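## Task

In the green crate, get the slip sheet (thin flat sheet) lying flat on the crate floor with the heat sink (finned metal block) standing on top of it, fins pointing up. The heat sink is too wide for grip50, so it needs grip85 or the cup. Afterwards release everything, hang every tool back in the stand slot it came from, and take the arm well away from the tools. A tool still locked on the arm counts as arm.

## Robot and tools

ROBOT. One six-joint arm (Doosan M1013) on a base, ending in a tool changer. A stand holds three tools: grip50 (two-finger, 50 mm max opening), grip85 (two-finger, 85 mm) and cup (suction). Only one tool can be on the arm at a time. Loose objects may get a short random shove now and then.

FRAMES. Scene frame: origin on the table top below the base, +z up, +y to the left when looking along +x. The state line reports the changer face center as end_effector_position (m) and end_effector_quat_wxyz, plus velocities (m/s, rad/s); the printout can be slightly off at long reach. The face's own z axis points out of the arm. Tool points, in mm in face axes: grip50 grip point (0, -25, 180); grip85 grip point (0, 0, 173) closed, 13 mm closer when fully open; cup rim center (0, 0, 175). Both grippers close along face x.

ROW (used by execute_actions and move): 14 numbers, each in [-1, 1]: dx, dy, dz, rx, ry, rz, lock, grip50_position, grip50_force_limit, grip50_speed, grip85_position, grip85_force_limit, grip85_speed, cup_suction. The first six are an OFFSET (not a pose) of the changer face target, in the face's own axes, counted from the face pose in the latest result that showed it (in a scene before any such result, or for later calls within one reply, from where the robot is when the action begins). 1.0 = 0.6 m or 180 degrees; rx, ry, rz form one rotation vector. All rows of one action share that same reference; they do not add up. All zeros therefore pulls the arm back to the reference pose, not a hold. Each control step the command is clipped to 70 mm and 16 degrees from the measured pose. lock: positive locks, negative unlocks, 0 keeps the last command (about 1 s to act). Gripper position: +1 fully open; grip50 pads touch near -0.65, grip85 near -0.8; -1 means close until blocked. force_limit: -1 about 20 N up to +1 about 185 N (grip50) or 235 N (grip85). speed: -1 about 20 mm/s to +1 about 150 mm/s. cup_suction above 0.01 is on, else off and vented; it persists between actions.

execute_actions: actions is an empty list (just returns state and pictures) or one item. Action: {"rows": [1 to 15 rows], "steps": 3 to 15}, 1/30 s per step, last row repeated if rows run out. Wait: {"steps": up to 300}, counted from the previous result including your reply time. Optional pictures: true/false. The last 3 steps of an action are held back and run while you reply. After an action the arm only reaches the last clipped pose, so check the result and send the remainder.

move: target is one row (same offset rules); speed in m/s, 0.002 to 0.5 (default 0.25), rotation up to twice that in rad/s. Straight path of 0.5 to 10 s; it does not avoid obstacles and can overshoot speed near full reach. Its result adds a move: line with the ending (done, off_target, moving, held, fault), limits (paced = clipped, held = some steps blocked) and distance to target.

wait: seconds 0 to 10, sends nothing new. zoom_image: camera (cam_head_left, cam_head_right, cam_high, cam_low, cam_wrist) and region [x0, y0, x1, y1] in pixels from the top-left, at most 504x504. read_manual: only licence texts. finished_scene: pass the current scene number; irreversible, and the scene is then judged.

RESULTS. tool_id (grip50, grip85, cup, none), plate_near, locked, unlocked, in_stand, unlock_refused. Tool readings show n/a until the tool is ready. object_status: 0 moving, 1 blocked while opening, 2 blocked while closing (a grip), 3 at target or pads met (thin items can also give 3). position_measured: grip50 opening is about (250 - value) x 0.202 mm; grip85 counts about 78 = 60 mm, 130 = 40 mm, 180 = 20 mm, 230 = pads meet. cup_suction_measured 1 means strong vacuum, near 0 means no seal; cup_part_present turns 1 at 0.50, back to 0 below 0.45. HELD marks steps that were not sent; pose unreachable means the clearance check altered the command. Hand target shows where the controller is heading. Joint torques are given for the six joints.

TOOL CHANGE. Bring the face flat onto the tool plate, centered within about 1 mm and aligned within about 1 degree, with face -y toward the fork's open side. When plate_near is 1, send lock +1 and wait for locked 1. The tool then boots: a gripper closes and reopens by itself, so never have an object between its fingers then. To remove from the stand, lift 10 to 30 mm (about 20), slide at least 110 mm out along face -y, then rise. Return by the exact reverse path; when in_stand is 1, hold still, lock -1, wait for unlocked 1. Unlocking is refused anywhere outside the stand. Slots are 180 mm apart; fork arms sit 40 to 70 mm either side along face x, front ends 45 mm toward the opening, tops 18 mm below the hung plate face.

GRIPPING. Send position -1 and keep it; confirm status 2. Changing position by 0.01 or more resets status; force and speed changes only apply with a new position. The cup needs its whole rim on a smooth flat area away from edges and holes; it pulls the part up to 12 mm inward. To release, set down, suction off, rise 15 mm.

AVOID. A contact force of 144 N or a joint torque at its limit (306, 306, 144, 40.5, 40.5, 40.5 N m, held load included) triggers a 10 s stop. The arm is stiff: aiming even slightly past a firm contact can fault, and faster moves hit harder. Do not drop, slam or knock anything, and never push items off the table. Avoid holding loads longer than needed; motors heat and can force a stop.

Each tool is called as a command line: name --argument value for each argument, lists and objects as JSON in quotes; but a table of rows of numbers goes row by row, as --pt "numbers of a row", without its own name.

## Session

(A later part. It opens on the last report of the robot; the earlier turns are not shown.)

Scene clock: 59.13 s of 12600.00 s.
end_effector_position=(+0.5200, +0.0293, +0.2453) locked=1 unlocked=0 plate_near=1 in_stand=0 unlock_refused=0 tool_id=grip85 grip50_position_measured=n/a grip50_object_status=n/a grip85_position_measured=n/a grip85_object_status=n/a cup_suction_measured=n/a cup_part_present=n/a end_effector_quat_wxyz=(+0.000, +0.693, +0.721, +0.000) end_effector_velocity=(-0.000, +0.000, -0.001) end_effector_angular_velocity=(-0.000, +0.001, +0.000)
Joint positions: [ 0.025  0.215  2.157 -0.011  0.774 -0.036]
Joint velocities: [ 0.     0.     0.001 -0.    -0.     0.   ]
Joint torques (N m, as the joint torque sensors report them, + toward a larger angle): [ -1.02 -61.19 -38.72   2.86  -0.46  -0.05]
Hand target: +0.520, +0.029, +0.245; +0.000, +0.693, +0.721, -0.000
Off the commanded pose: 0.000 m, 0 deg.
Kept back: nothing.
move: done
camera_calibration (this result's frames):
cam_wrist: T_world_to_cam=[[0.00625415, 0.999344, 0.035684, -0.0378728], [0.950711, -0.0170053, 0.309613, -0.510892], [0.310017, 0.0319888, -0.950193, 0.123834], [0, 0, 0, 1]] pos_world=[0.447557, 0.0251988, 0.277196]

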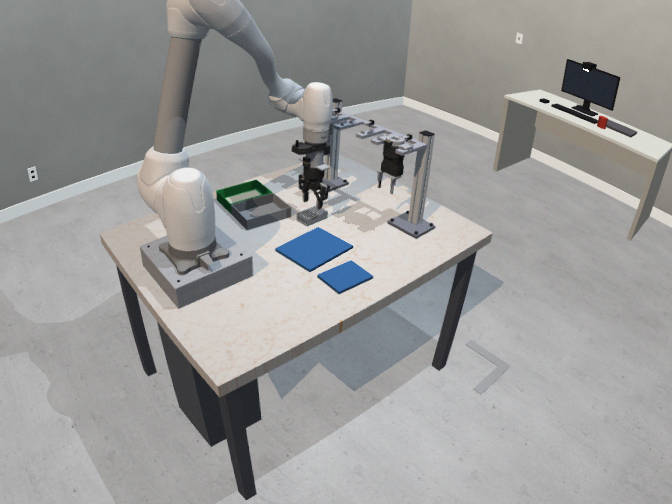

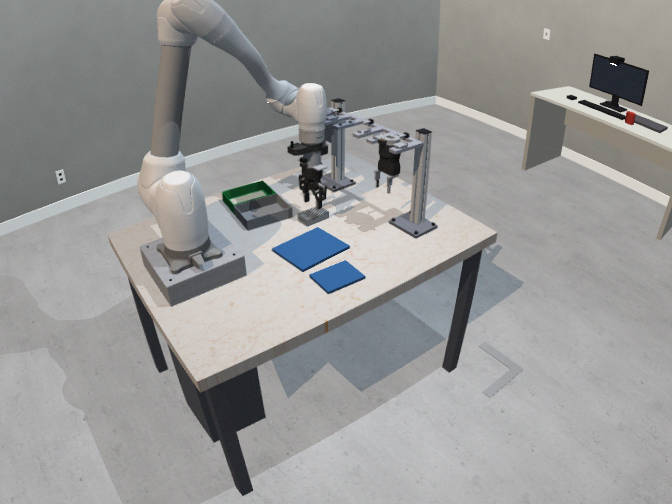

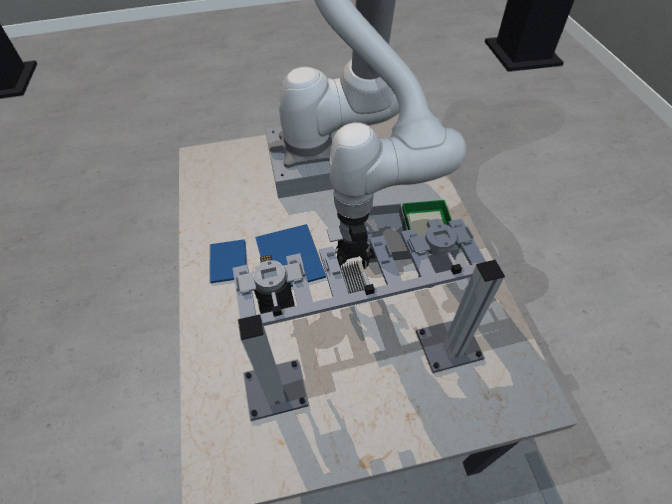

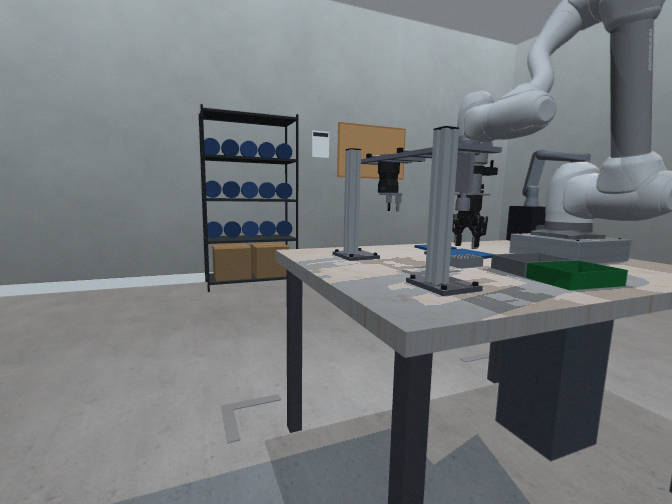

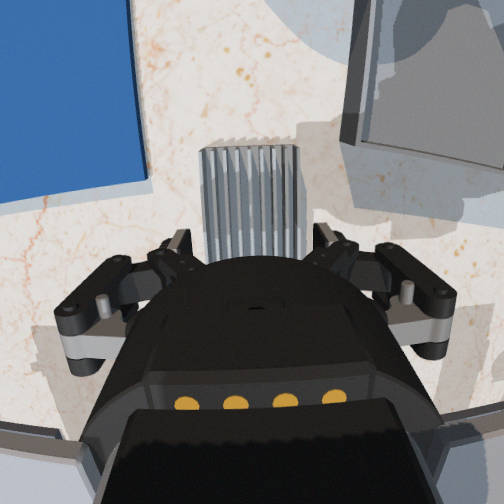

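move --target '[0,0,0.0838,0,0,0,0,1,0,0,0.72,-0.4,0,0]' --speed 0.07

move --target '[0,0,0,0,0,0,0,1,0,0,-1,-0.4,-0.5,0]' --speed 0.07

Scene clock: 60.43 s of 12600.00 s.
end_effector_position=(+0.5199, +0.0293, +0.1950) locked=1 unlocked=0 plate_near=1 in_stand=0 unlock_refused=0 tool_id=grip85 grip50_position_measured=n/a grip50_object_status=n/a grip85_position_measured=39 grip85_object_status=3 cup_suction_measured=n/a cup_part_present=n/a end_effector_quat_wxyz=(+0.000, +0.693, +0.721, +0.000) end_effector_velocity=(+0.000, +0.000, +0.000) end_effector_angular_velocity=(-0.000, -0.001, +0.000)
Joint positions: [ 0.025  0.289  2.189 -0.012  0.668 -0.035]
Joint velocities: [ 0.     0.    -0.    -0.    -0.001 -0.   ]
Joint torques (N m, as the joint torque sensors report them, + toward a larger angle): [ -1.7  -67.48 -34.99   2.52  -0.65  -0.15]
Hand target: +0.520, +0.029, +0.195; +0.000, +0.693, +0.721, +0.000
Off the commanded pose: 0.000 m, 0 deg.
Kept back: nothing.
move: done
camera_calibration (this result's frames):
cam_wrist: T_world_to_cam=[[0.00622661, 0.999343, 0.0357081, -0.0360799], [0.950702, -0.0169875, 0.309641, -0.495254], [0.310044, 0.0320197, -0.950183, 0.0760124], [0, 0, 0, 1]] pos_world=[0.447496, 0.0252092, 0.226865]

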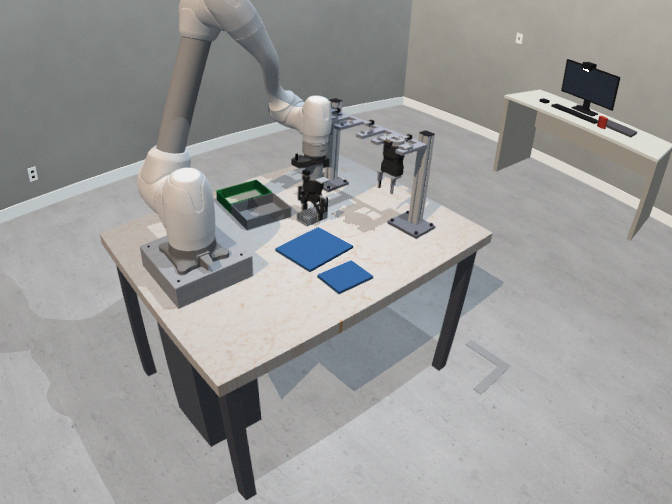

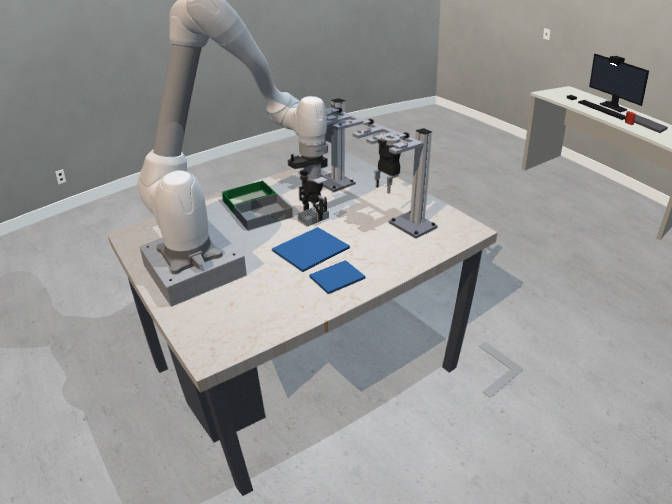

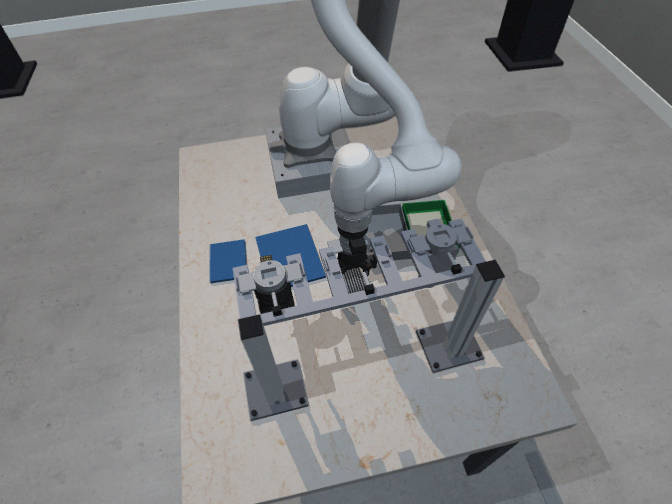

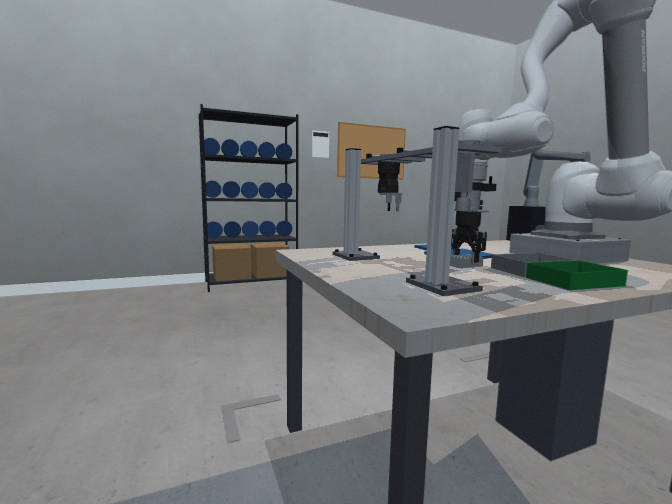

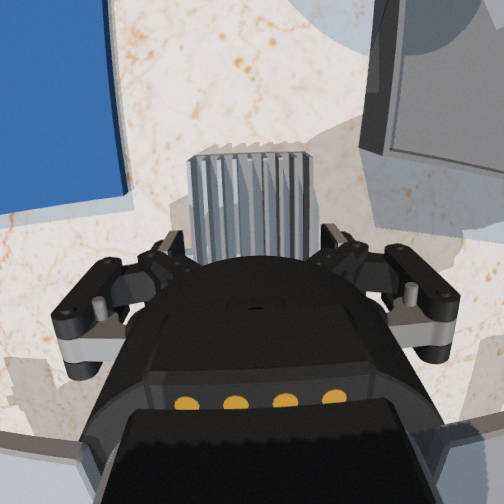

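Scene clock: 61.03 s of 12600.00 s.
end_effector_position=(+0.5199, +0.0293, +0.1950) locked=1 unlocked=0 plate_near=1 in_stand=0 unlock_refused=0 tool_id=grip85 grip50_position_measured=n/a grip50_object_status=n/a grip85_position_measured=80 grip85_object_status=2 cup_suction_measured=n/a cup_part_present=n/a end_effector_quat_wxyz=(+0.000, +0.693, +0.721, +0.000) end_effector_velocity=(-0.000, -0.000, -0.000) end_effector_angular_velocity=(-0.000, -0.000, +0.000)
Joint positions: [ 0.025  0.289  2.189 -0.012  0.668 -0.035]
Joint velocities: [-0.     0.     0.001 -0.    -0.001 -0.   ]
Joint torques (N m, as the joint torque sensors report them, + toward a larger angle): [ -3.45 -47.91 -25.95   2.46  -2.6   -0.25]
Hand target: +0.520, +0.029, +0.195; +0.000, +0.693, +0.721, +0.000
Off the commanded pose: 0.000 m, 0 deg.
Kept back: nothing.
move: done
camera_calibration (this result's frames):
cam_wrist: T_world_to_cam=[[0.00624025, 0.999343, 0.0357079, -0.0360871], [0.950697, -0.0170009, 0.309655, -0.495256], [0.310059, 0.0320151, -0.950178, 0.0760111], [0, 0, 0, 1]] pos_world=[0.447495, 0.02521, 0.226871]

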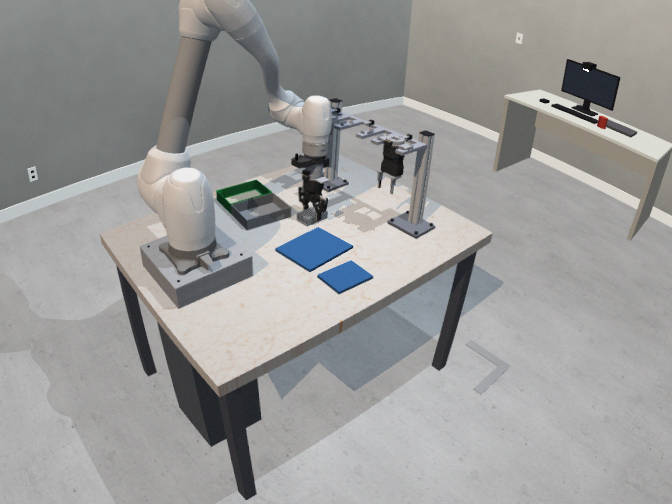

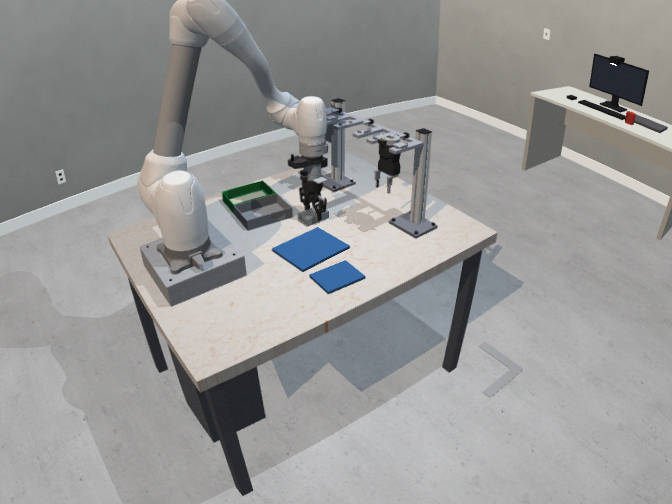

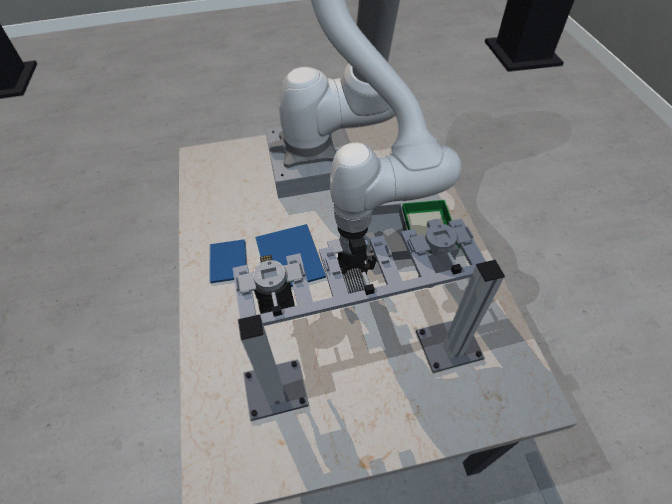

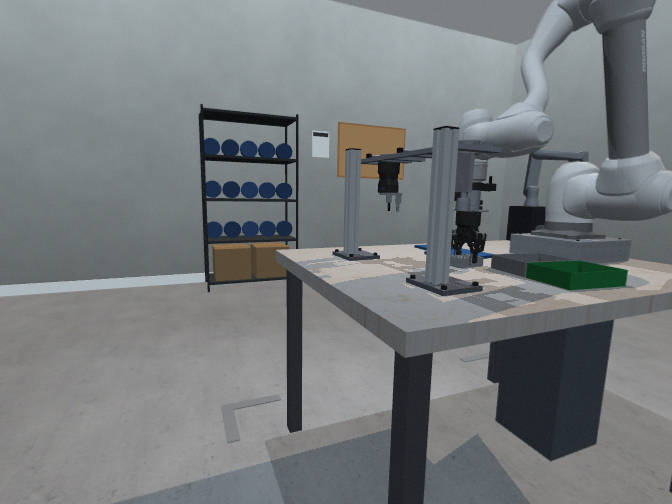

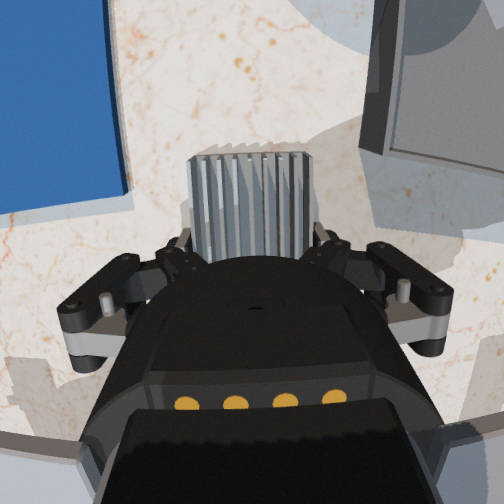

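move --target '[0,0,-0.1133,0,0,0,0,1,0,0,-1,-0.4,-0.5,0]' --speed 0.15

move --target '[0.468,-0.1866,0,0,0,0.042,0,1,0,0,-1,-0.4,-0.5,0]' --speed 0.3

Scene clock: 62.03 s of 12600.00 s.
end_effector_position=(+0.5200, +0.0293, +0.2630) locked=1 unlocked=0 plate_near=1 in_stand=0 unlock_refused=0 tool_id=grip85 grip50_position_measured=n/a grip50_object_status=n/a grip85_position_measured=80 grip85_object_status=2 cup_suction_measured=n/a cup_part_present=n/a end_effector_quat_wxyz=(+0.000, +0.693, +0.721, +0.000) end_effector_velocity=(-0.000, -0.000, +0.000) end_effector_angular_velocity=(-0.000, -0.001, +0.000)
Joint positions: [ 0.026  0.191  2.144 -0.01   0.811 -0.037]
Joint velocities: [ 0.    -0.001  0.    -0.    -0.    -0.   ]
Joint torques (N m, as the joint torque sensors report them, + toward a larger angle): [ -2.39 -62.13 -41.39   3.1   -0.22   0.02]
Hand target: +0.520, +0.029, +0.263; +0.000, +0.693, +0.721, +0.000
Off the commanded pose: 0.000 m, 0 deg.
Kept back: nothing.
move: done
camera_calibration (this result's frames):
cam_wrist: T_world_to_cam=[[0.0063054, 0.999343, 0.0356916, -0.0385256], [0.950728, -0.0170545, 0.309556, -0.516363], [0.309962, 0.0319812, -0.950211, 0.140667], [0, 0, 0, 1]] pos_world=[0.447562, 0.0251953, 0.294882]

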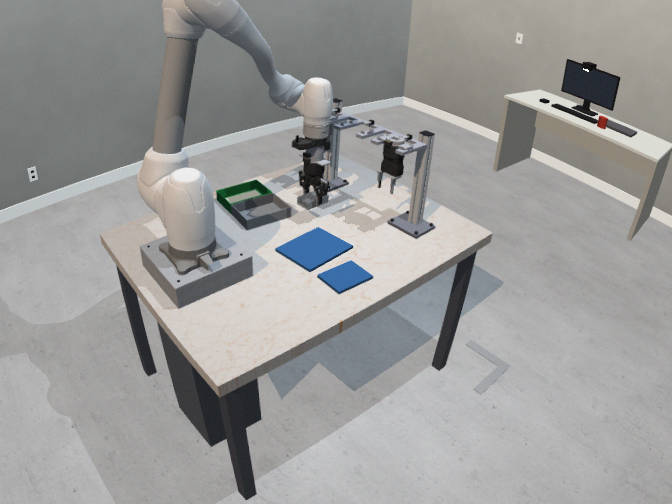

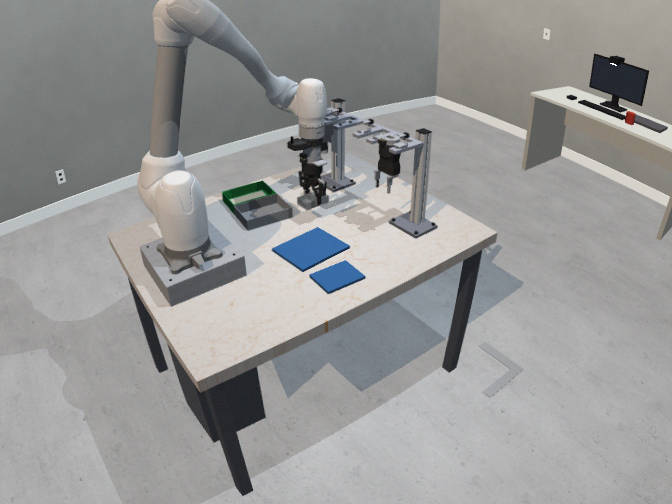

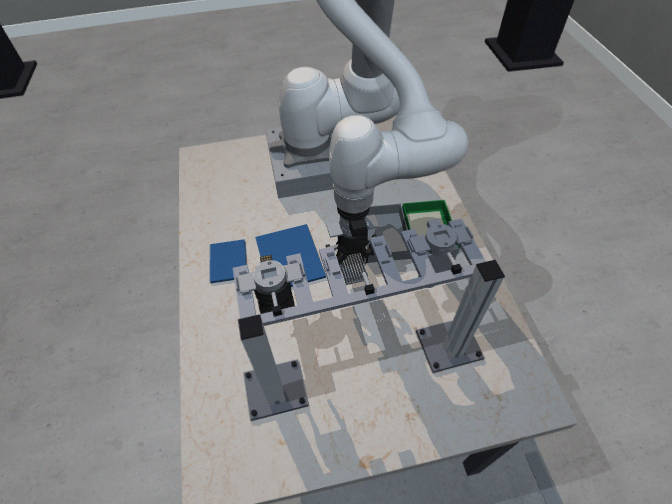

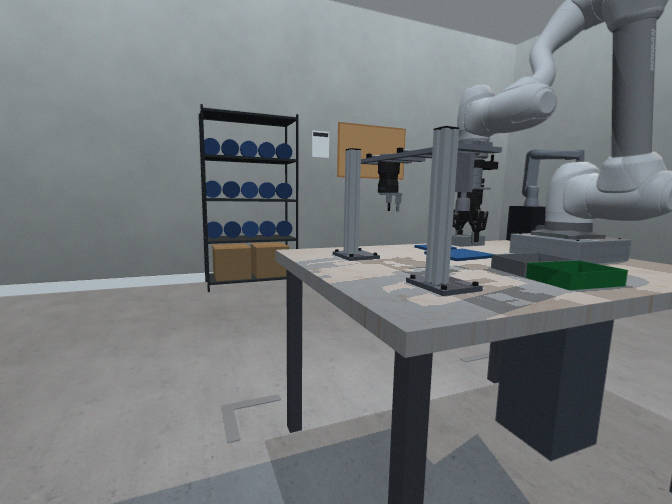

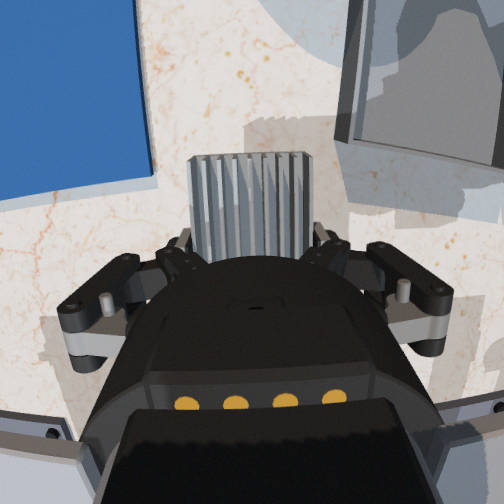

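Scene clock: 63.47 s of 12600.00 s.
end_effector_position=(+0.3971, +0.3061, +0.2633) locked=1 unlocked=0 plate_near=1 in_stand=0 unlock_refused=0 tool_id=grip85 grip50_position_measured=n/a grip50_object_status=n/a grip85_position_measured=80 grip85_object_status=2 cup_suction_measured=n/a cup_part_present=n/a end_effector_quat_wxyz=(-0.001, +0.739, +0.674, +0.000) end_effector_velocity=(+0.000, +0.000, +0.000) end_effector_angular_velocity=(-0.000, -0.000, +0.000)
Joint positions: [ 0.621  0.167  2.177 -0.004  0.804  0.686]
Joint velocities: [ 0.001 -0.    -0.    -0.001  0.     0.001]
Joint torques (N m, as the joint torque sensors report them, + toward a larger angle): [ -0.47 -59.12 -40.69   3.2   -0.64  -0.08]
Hand target: +0.397, +0.306, +0.263; -0.001, +0.739, +0.674, +0.000
Off the commanded pose: 0.001 m, 0 deg.
Kept back: nothing.
move: done
camera_calibration (this result's frames):
cam_wrist: T_world_to_cam=[[0.137781, 0.989772, 0.0369765, -0.364036], [0.940293, -0.142442, 0.309126, -0.352289], [0.311232, -0.00782306, -0.950302, 0.181918], [0, 0, 0, 1]] pos_world=[0.324794, 0.311555, 0.29524]

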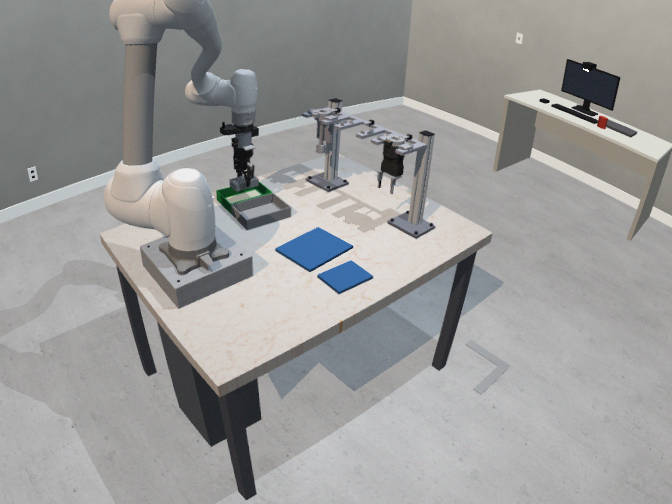

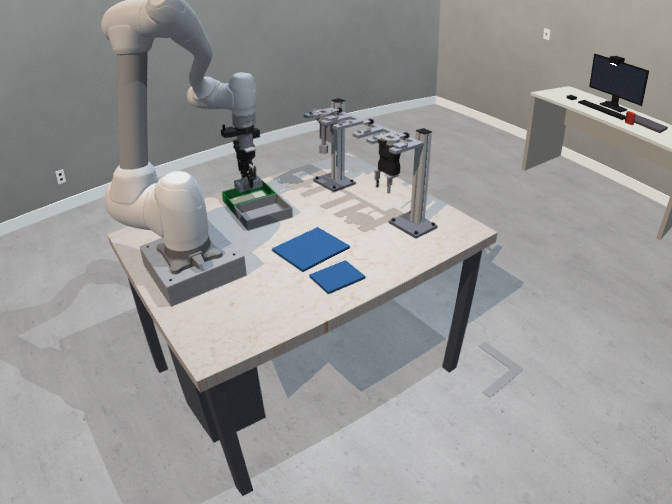

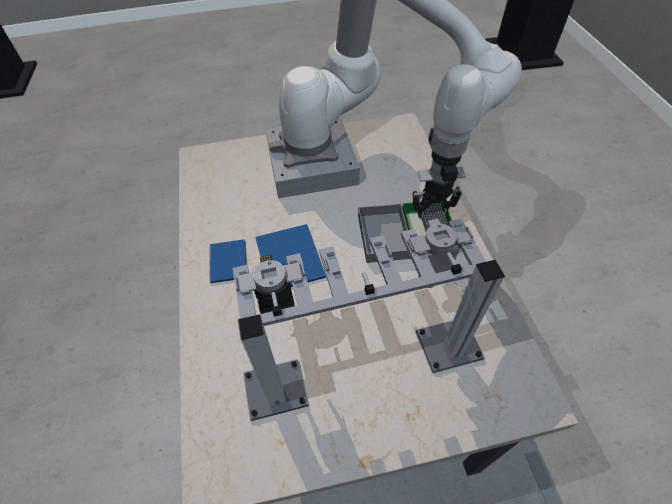

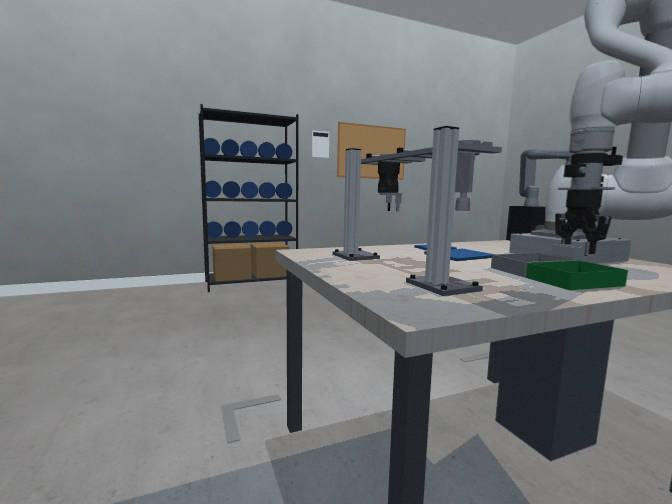

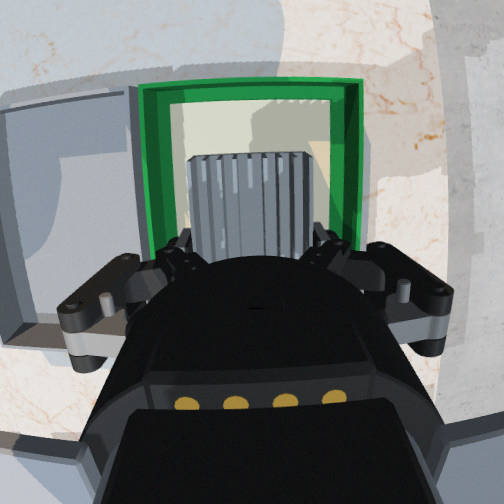

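move --target '[0,0,0.1020,0,0,0,0,1,0,0,-1,-0.4,-0.5,0]' --speed 0.08

Scene clock: 64.73 s of 12600.00 s.
end_effector_position=(+0.3971, +0.3062, +0.2021) locked=1 unlocked=0 plate_near=1 in_stand=0 unlock_refused=0 tool_id=grip85 grip50_position_measured=n/a grip50_object_status=n/a grip85_position_measured=80 grip85_object_status=2 cup_suction_measured=n/a cup_part_present=n/a end_effector_quat_wxyz=(-0.001, +0.739, +0.674, +0.000) end_effector_velocity=(-0.001, -0.001, -0.001) end_effector_angular_velocity=(-0.002, +0.003, +0.000)
Joint positions: [ 0.62   0.257  2.22  -0.005  0.672  0.686]
Joint velocities: [-0.     0.001  0.002 -0.     0.001  0.   ]
Joint torques (N m, as the joint torque sensors report them, + toward a larger angle): [ -3.26 -65.06 -36.38   2.84  -0.43   0.09]
Hand target: +0.397, +0.306, +0.202; -0.001, +0.739, +0.674, +0.000
Off the commanded pose: 0.000 m, 0 deg.
Kept back: nothing.
move: done
camera_calibration (this result's frames):
cam_wrist: T_world_to_cam=[[0.137738, 0.989776, 0.0370349, -0.36181], [0.940286, -0.142419, 0.309158, -0.333287], [0.311272, -0.00775947, -0.950289, 0.123705], [0, 0, 0, 1]] pos_world=[0.324714, 0.311604, 0.233994]

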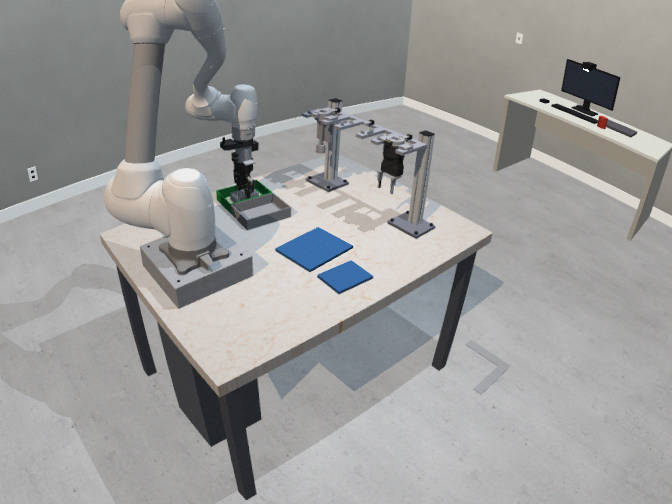

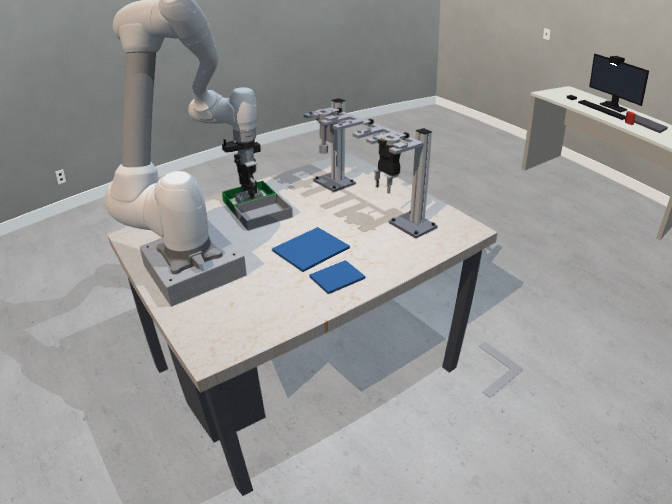

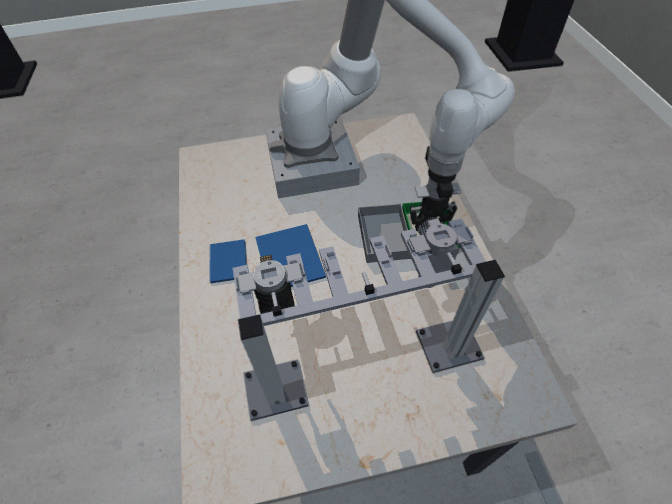

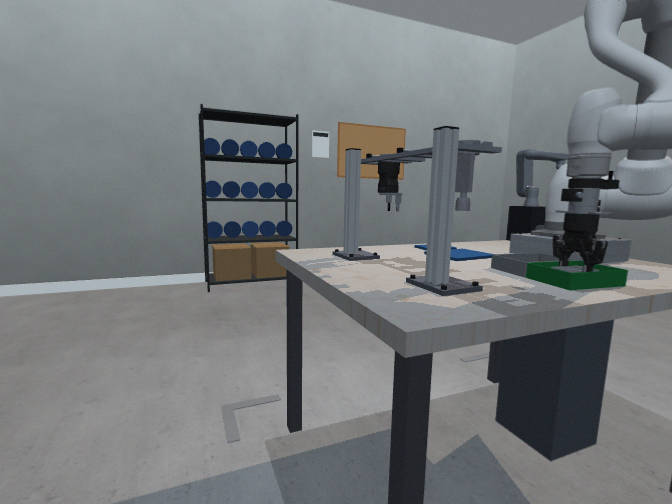

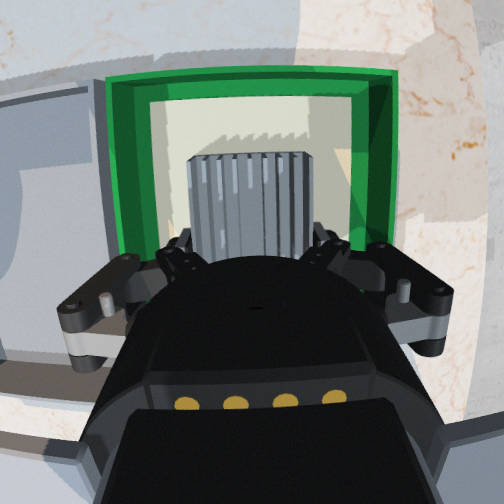

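execute_actions --actions '[{"rows":[[0,0,0.0013,0,0,0,0,1,0,0,-1,-0.4,-0.5,0]],"steps":12}]'

Scene clock: 65.10 s of 12600.00 s.
end_effector_position=(+0.3971, +0.3062, +0.2013) locked=1 unlocked=0 plate_near=1 in_stand=0 unlock_refused=0 tool_id=grip85 grip50_position_measured=n/a grip50_object_status=n/a grip85_position_measured=80 grip85_object_status=2 cup_suction_measured=n/a cup_part_present=n/a end_effector_quat_wxyz=(-0.001, +0.739, +0.674, +0.000) end_effector_velocity=(+0.001, +0.000, +0.000) end_effector_angular_velocity=(+0.001, -0.001, +0.000)
Joint positions: [ 0.62   0.258  2.22  -0.005  0.67   0.686]
Joint velocities: [ 0.     0.    -0.001 -0.    -0.001 -0.   ]
Joint torques (N m, as the joint torque sensors report them, + toward a larger angle): [ -1.49 -65.86 -35.04   2.39  -0.52   0.02]
Steps of this call (steps 1 to 2: nothing new was sent; steps 3 to 11: the first 9 steps of this action). Readings (end_effector_position | what the end effector reports):
3: (+0.3971, +0.3062, +0.2019) | locked=1 unlocked=0 plate_near=1 in_stand=0 unlock_refused=0 tool_id=grip85 grip50_position_measured=n/a grip50_object_status=n/a grip85_position_measured=80 grip85_object_status=2 cup_suction_measured=n/a cup_part_present=n/a
4: (+0.3971, +0.3062, +0.2016) | locked=1 unlocked=0 plate_near=1 in_stand=0 unlock_refused=0 tool_id=grip85 grip50_position_measured=n/a grip50_object_status=n/a grip85_position_measured=80 grip85_object_status=2 cup_suction_measured=n/a cup_part_present=n/a
6: (+0.3970, +0.3062, +0.2013) | locked=1 unlocked=0 plate_near=1 in_stand=0 unlock_refused=0 tool_id=grip85 grip50_position_measured=n/a grip50_object_status=n/a grip85_position_measured=80 grip85_object_status=2 cup_suction_measured=n/a cup_part_present=n/a
10: (+0.3971, +0.3062, +0.2013) | locked=1 unlocked=0 plate_near=1 in_stand=0 unlock_refused=0 tool_id=grip85 grip50_position_measured=n/a grip50_object_status=n/a grip85_position_measured=80 grip85_object_status=2 cup_suction_measured=n/a cup_part_present=n/a
11: the state above

execute_actions --actions '[{"rows":[[0,0,0.0009,0,0,0,0,1,0,0,-1,-0.4,-0.5,0]],"steps":9}]'

Scene clock: 65.43 s of 12600.00 s.
end_effector_position=(+0.3970, +0.3062, +0.2007) locked=1 unlocked=0 plate_near=1 in_stand=0 unlock_refused=0 tool_id=grip85 grip50_position_measured=n/a grip50_object_status=n/a grip85_position_measured=80 grip85_object_status=2 cup_suction_measured=n/a cup_part_present=n/a end_effector_quat_wxyz=(-0.001, +0.739, +0.674, +0.000) end_effector_velocity=(-0.001, -0.000, -0.001) end_effector_angular_velocity=(-0.000, +0.000, +0.000)
Joint positions: [ 0.62   0.259  2.22  -0.005  0.669  0.686]
Joint velocities: [ 0.     0.     0.001 -0.    -0.001  0.   ]
Joint torques (N m, as the joint torque sensors report them, + toward a larger angle): [ -2.48 -64.83 -35.64   2.72  -0.46   0.16]
Off your previous action's commanded pose: 0.000 m, 0 deg at its last step (step 3 of this call).
Steps of this call (steps 1 to 3: the last 3 steps of your previous action; step 4: nothing new was sent; steps 5 to 10: the first 6 steps of this action). Readings (end_effector_position | what the end effector reports):
5: (+0.3971, +0.3062, +0.2012) | locked=1 unlocked=0 plate_near=1 in_stand=0 unlock_refused=0 tool_id=grip85 grip50_position_measured=n/a grip50_object_status=n/a grip85_position_measured=80 grip85_object_status=2 cup_suction_measured=n/a cup_part_present=n/a
6: (+0.3971, +0.3062, +0.2009) | locked=1 unlocked=0 plate_near=1 in_stand=0 unlock_refused=0 tool_id=grip85 grip50_position_measured=n/a grip50_object_status=n/a grip85_position_measured=80 grip85_object_status=2 cup_suction_measured=n/a cup_part_present=n/a
8: (+0.3970, +0.3062, +0.2007) | locked=1 unlocked=0 plate_near=1 in_stand=0 unlock_refused=0 tool_id=grip85 grip50_position_measured=n/a grip50_object_status=n/a grip85_position_measured=80 grip85_object_status=2 cup_suction_measured=n/a cup_part_present=n/a
10: the state above

execute_actions --actions '[{"rows":[[0,0,0.0009,0,0,0,0,1,0,0,-1,-0.4,-0.5,0]],"steps":9}]'

Scene clock: 65.73 s of 12600.00 s.
end_effector_position=(+0.3970, +0.3062, +0.2002) locked=1 unlocked=0 plate_near=1 in_stand=0 unlock_refused=0 tool_id=grip85 grip50_position_measured=n/a grip50_object_status=n/a grip85_position_measured=80 grip85_object_status=2 cup_suction_measured=n/a cup_part_present=n/a end_effector_quat_wxyz=(-0.001, +0.739, +0.674, +0.000) end_effector_velocity=(+0.001, +0.001, +0.000) end_effector_angular_velocity=(+0.001, -0.002, +0.001)
Joint positions: [ 0.62   0.26   2.221 -0.005  0.668  0.686]
Joint velocities: [ 0.     0.    -0.002 -0.001 -0.     0.   ]
Joint torques (N m, as the joint torque sensors report them, + toward a larger angle): [ -3.39 -63.86 -35.46   2.5   -0.74  -0.1 ]
Off your previous action's commanded pose: 0.000 m, 0 deg at its last step (step 3 of this call).
Steps of this call (steps 1 to 3: the last 3 steps of your previous action; steps 4 to 9: the first 6 steps of this action). Readings (end_effector_position | what the end effector reports):
4: (+0.3971, +0.3062, +0.2007) | locked=1 unlocked=0 plate_near=1 in_stand=0 unlock_refused=0 tool_id=grip85 grip50_position_measured=n/a grip50_object_status=n/a grip85_position_measured=80 grip85_object_status=2 cup_suction_measured=n/a cup_part_present=n/a
5: (+0.3971, +0.3062, +0.2004) | locked=1 unlocked=0 plate_near=1 in_stand=0 unlock_refused=0 tool_id=grip85 grip50_position_measured=n/a grip50_object_status=n/a grip85_position_measured=80 grip85_object_status=2 cup_suction_measured=n/a cup_part_present=n/a
7: (+0.3970, +0.3062, +0.2002) | locked=1 unlocked=0 plate_near=1 in_stand=0 unlock_refused=0 tool_id=grip85 grip50_position_measured=n/a grip50_object_status=n/a grip85_position_measured=80 grip85_object_status=2 cup_suction_measured=n/a cup_part_present=n/a
9: the state above

execute_actions --actions '[{"rows":[[0,0,0.0007,0,0,0,0,1,0,0,-1,-0.4,-0.5,0]],"steps":9}]'

Scene clock: 66.03 s of 12600.00 s.
end_effector_position=(+0.3971, +0.3062, +0.1999) locked=1 unlocked=0 plate_near=1 in_stand=0 unlock_refused=0 tool_id=grip85 grip50_position_measured=n/a grip50_object_status=n/a grip85_position_measured=80 grip85_object_status=2 cup_suction_measured=n/a cup_part_present=n/a end_effector_quat_wxyz=(-0.001, +0.739, +0.674, +0.000) end_effector_velocity=(-0.000, -0.000, -0.001) end_effector_angular_velocity=(-0.000, -0.000, +0.000)
Joint positions: [ 0.62   0.261  2.221 -0.005  0.667  0.686]
Joint velocities: [-0.     0.     0.001 -0.    -0.002 -0.   ]
Joint torques (N m, as the joint torque sensors report them, + toward a larger angle): [ -1.05 -42.36 -26.03   2.24  -4.49  -0.17]
Off your previous action's commanded pose: 0.000 m, 0 deg at its last step (step 3 of this call).
Steps of this call (steps 1 to 3: the last 3 steps of your previous action; steps 4 to 9: the first 6 steps of this action). Readings (end_effector_position | what the end effector reports):
4: (+0.3971, +0.3062, +0.2001) | locked=1 unlocked=0 plate_near=1 in_stand=0 unlock_refused=0 tool_id=grip85 grip50_position_measured=n/a grip50_object_status=n/a grip85_position_measured=80 grip85_object_status=2 cup_suction_measured=n/a cup_part_present=n/a
5: (+0.3971, +0.3062, +0.2000) | locked=1 unlocked=0 plate_near=1 in_stand=0 unlock_refused=0 tool_id=grip85 grip50_position_measured=n/a grip50_object_status=n/a grip85_position_measured=80 grip85_object_status=2 cup_suction_measured=n/a cup_part_present=n/a
7: (+0.3971, +0.3062, +0.2000) | locked=1 unlocked=0 plate_near=1 in_stand=0 unlock_refused=0 tool_id=grip85 grip50_position_measured=n/a grip50_object_status=n/a grip85_position_measured=80 grip85_object_status=2 cup_suction_measured=n/a cup_part_present=n/a
9: the state above

Contact at pick z + 5.1 mm. Release and lift.

execute_actions --actions '[{"rows":[[0,0,-0.0003,0,0,0,0,1,0,0,0.72,-0.4,0,0]],"steps":12}]'

move --target '[0,0,-0.1,0,0,0,0,1,0,0,0.72,-0.4,0,0]' --speed 0.2

Scene clock: 66.43 s of 12600.00 s.
end_effector_position=(+0.3970, +0.3061, +0.2000) locked=1 unlocked=0 plate_near=1 in_stand=0 unlock_refused=0 tool_id=grip85 grip50_position_measured=n/a grip50_object_status=n/a grip85_position_measured=41 grip85_object_status=0 cup_suction_measured=n/a cup_part_present=n/a end_effector_quat_wxyz=(-0.001, +0.739, +0.674, +0.000) end_effector_velocity=(+0.001, +0.001, +0.001) end_effector_angular_velocity=(+0.002, -0.003, +0.001)
Joint positions: [ 0.62   0.26   2.221 -0.005  0.667  0.686]
Joint velocities: [ 0.    -0.001 -0.003 -0.001  0.    -0.   ]
Joint torques (N m, as the joint torque sensors report them, + toward a larger angle): [ -2.42 -61.87 -36.3    2.28  -0.51  -0.16]
Off your previous action's commanded pose: 0.000 m, 0 deg at its last step (step 3 of this call).
Steps of this call (steps 1 to 3: the last 3 steps of your previous action; steps 4 to 12: the first 9 steps of this action). Readings (end_effector_position | what the end effector reports):
4: (+0.3971, +0.3062, +0.1999) | locked=1 unlocked=0 plate_near=1 in_stand=0 unlock_refused=0 tool_id=grip85 grip50_position_measured=n/a grip50_object_status=n/a grip85_position_measured=80 grip85_object_status=0 cup_suction_measured=n/a cup_part_present=n/a
5: (+0.3970, +0.3062, +0.1998) | locked=1 unlocked=0 plate_near=1 in_stand=0 unlock_refused=0 tool_id=grip85 grip50_position_measured=n/a grip50_object_status=n/a grip85_position_measured=79 grip85_object_status=0 cup_suction_measured=n/a cup_part_present=n/a
7: (+0.3970, +0.3061, +0.1998) | locked=1 unlocked=0 plate_near=1 in_stand=0 unlock_refused=0 tool_id=grip85 grip50_position_measured=n/a grip50_object_status=n/a grip85_position_measured=67 grip85_object_status=0 cup_suction_measured=n/a cup_part_present=n/a
11: (+0.3970, +0.3061, +0.1999) | locked=1 unlocked=0 plate_near=1 in_stand=0 unlock_refused=0 tool_id=grip85 grip50_position_measured=n/a grip50_object_status=n/a grip85_position_measured=43 grip85_object_status=0 cup_suction_measured=n/a cup_part_present=n/a
12: the state above

Scene clock: 67.43 s of 12600.00 s.
end_effector_position=(+0.3972, +0.3061, +0.2601) locked=1 unlocked=0 plate_near=1 in_stand=0 unlock_refused=0 tool_id=grip85 grip50_position_measured=n/a grip50_object_status=n/a grip85_position_measured=39 grip85_object_status=3 cup_suction_measured=n/a cup_part_present=n/a end_effector_quat_wxyz=(-0.001, +0.739, +0.674, +0.000) end_effector_velocity=(+0.000, +0.000, +0.001) end_effector_angular_velocity=(+0.000, -0.000, +0.000)
Joint positions: [ 0.621  0.171  2.18  -0.004  0.797  0.686]
Joint velocities: [ 0.    -0.001 -0.     0.     0.001 -0.   ]
Joint torques (N m, as the joint torque sensors report them, + toward a larger angle): [ -3.34 -58.98 -39.98   3.02  -0.52   0.07]
Hand target: +0.397, +0.306, +0.260; -0.001, +0.739, +0.674, +0.000
Off your previous action's commanded pose: 0.000 m, 0 deg at its last step (step 3 of this call).
Off the commanded pose: 0.000 m, 0 deg.
Kept back: nothing.
move: done
camera_calibration (this result's frames):
cam_wrist: T_world_to_cam=[[0.13781, 0.989766, 0.0370348, -0.363963], [0.940265, -0.142487, 0.30919, -0.351333], [0.311303, -0.00778706, -0.950279, 0.178834], [0, 0, 0, 1]] pos_world=[0.324833, 0.31157, 0.29205]

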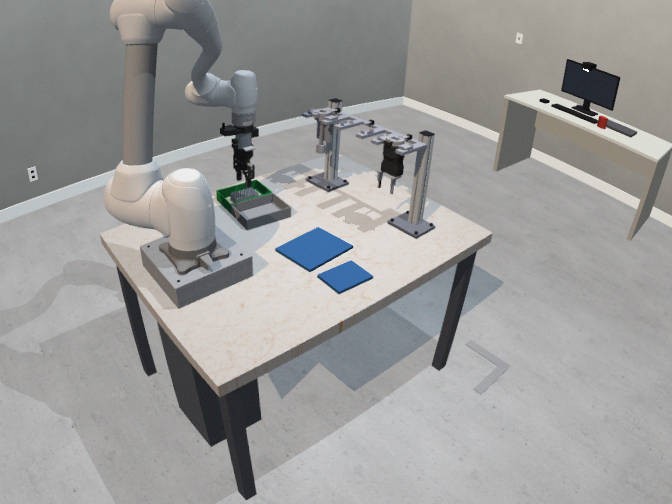

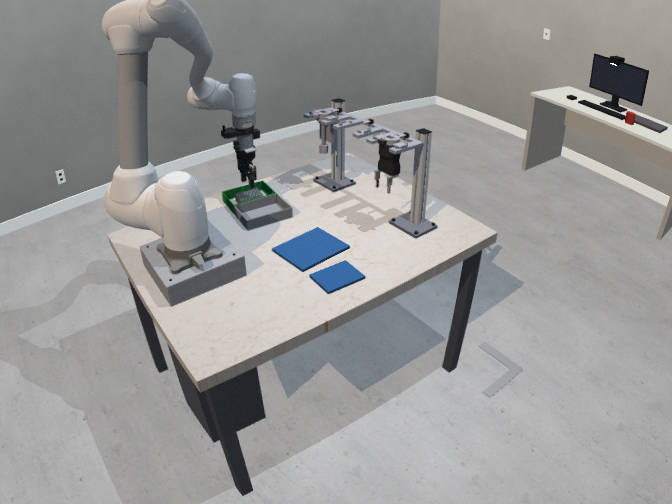

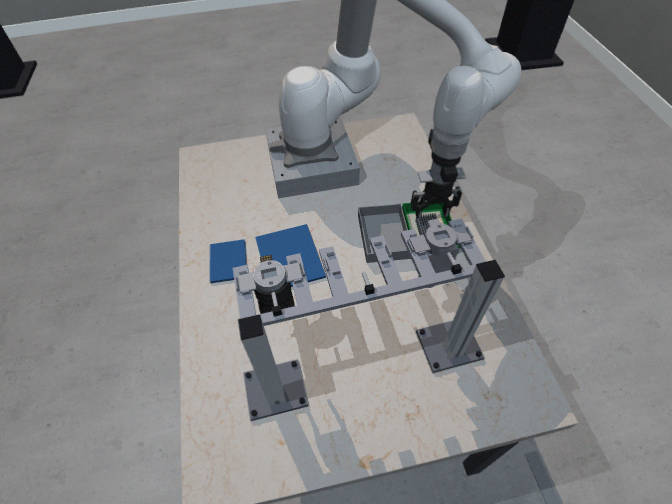

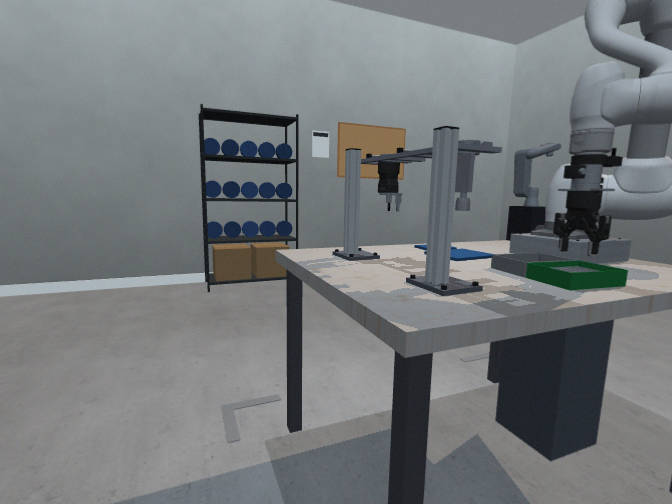

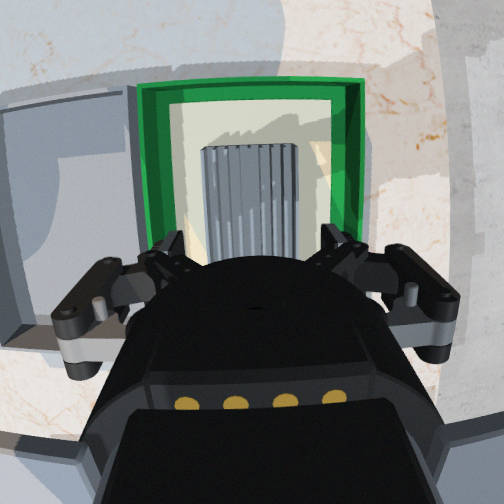

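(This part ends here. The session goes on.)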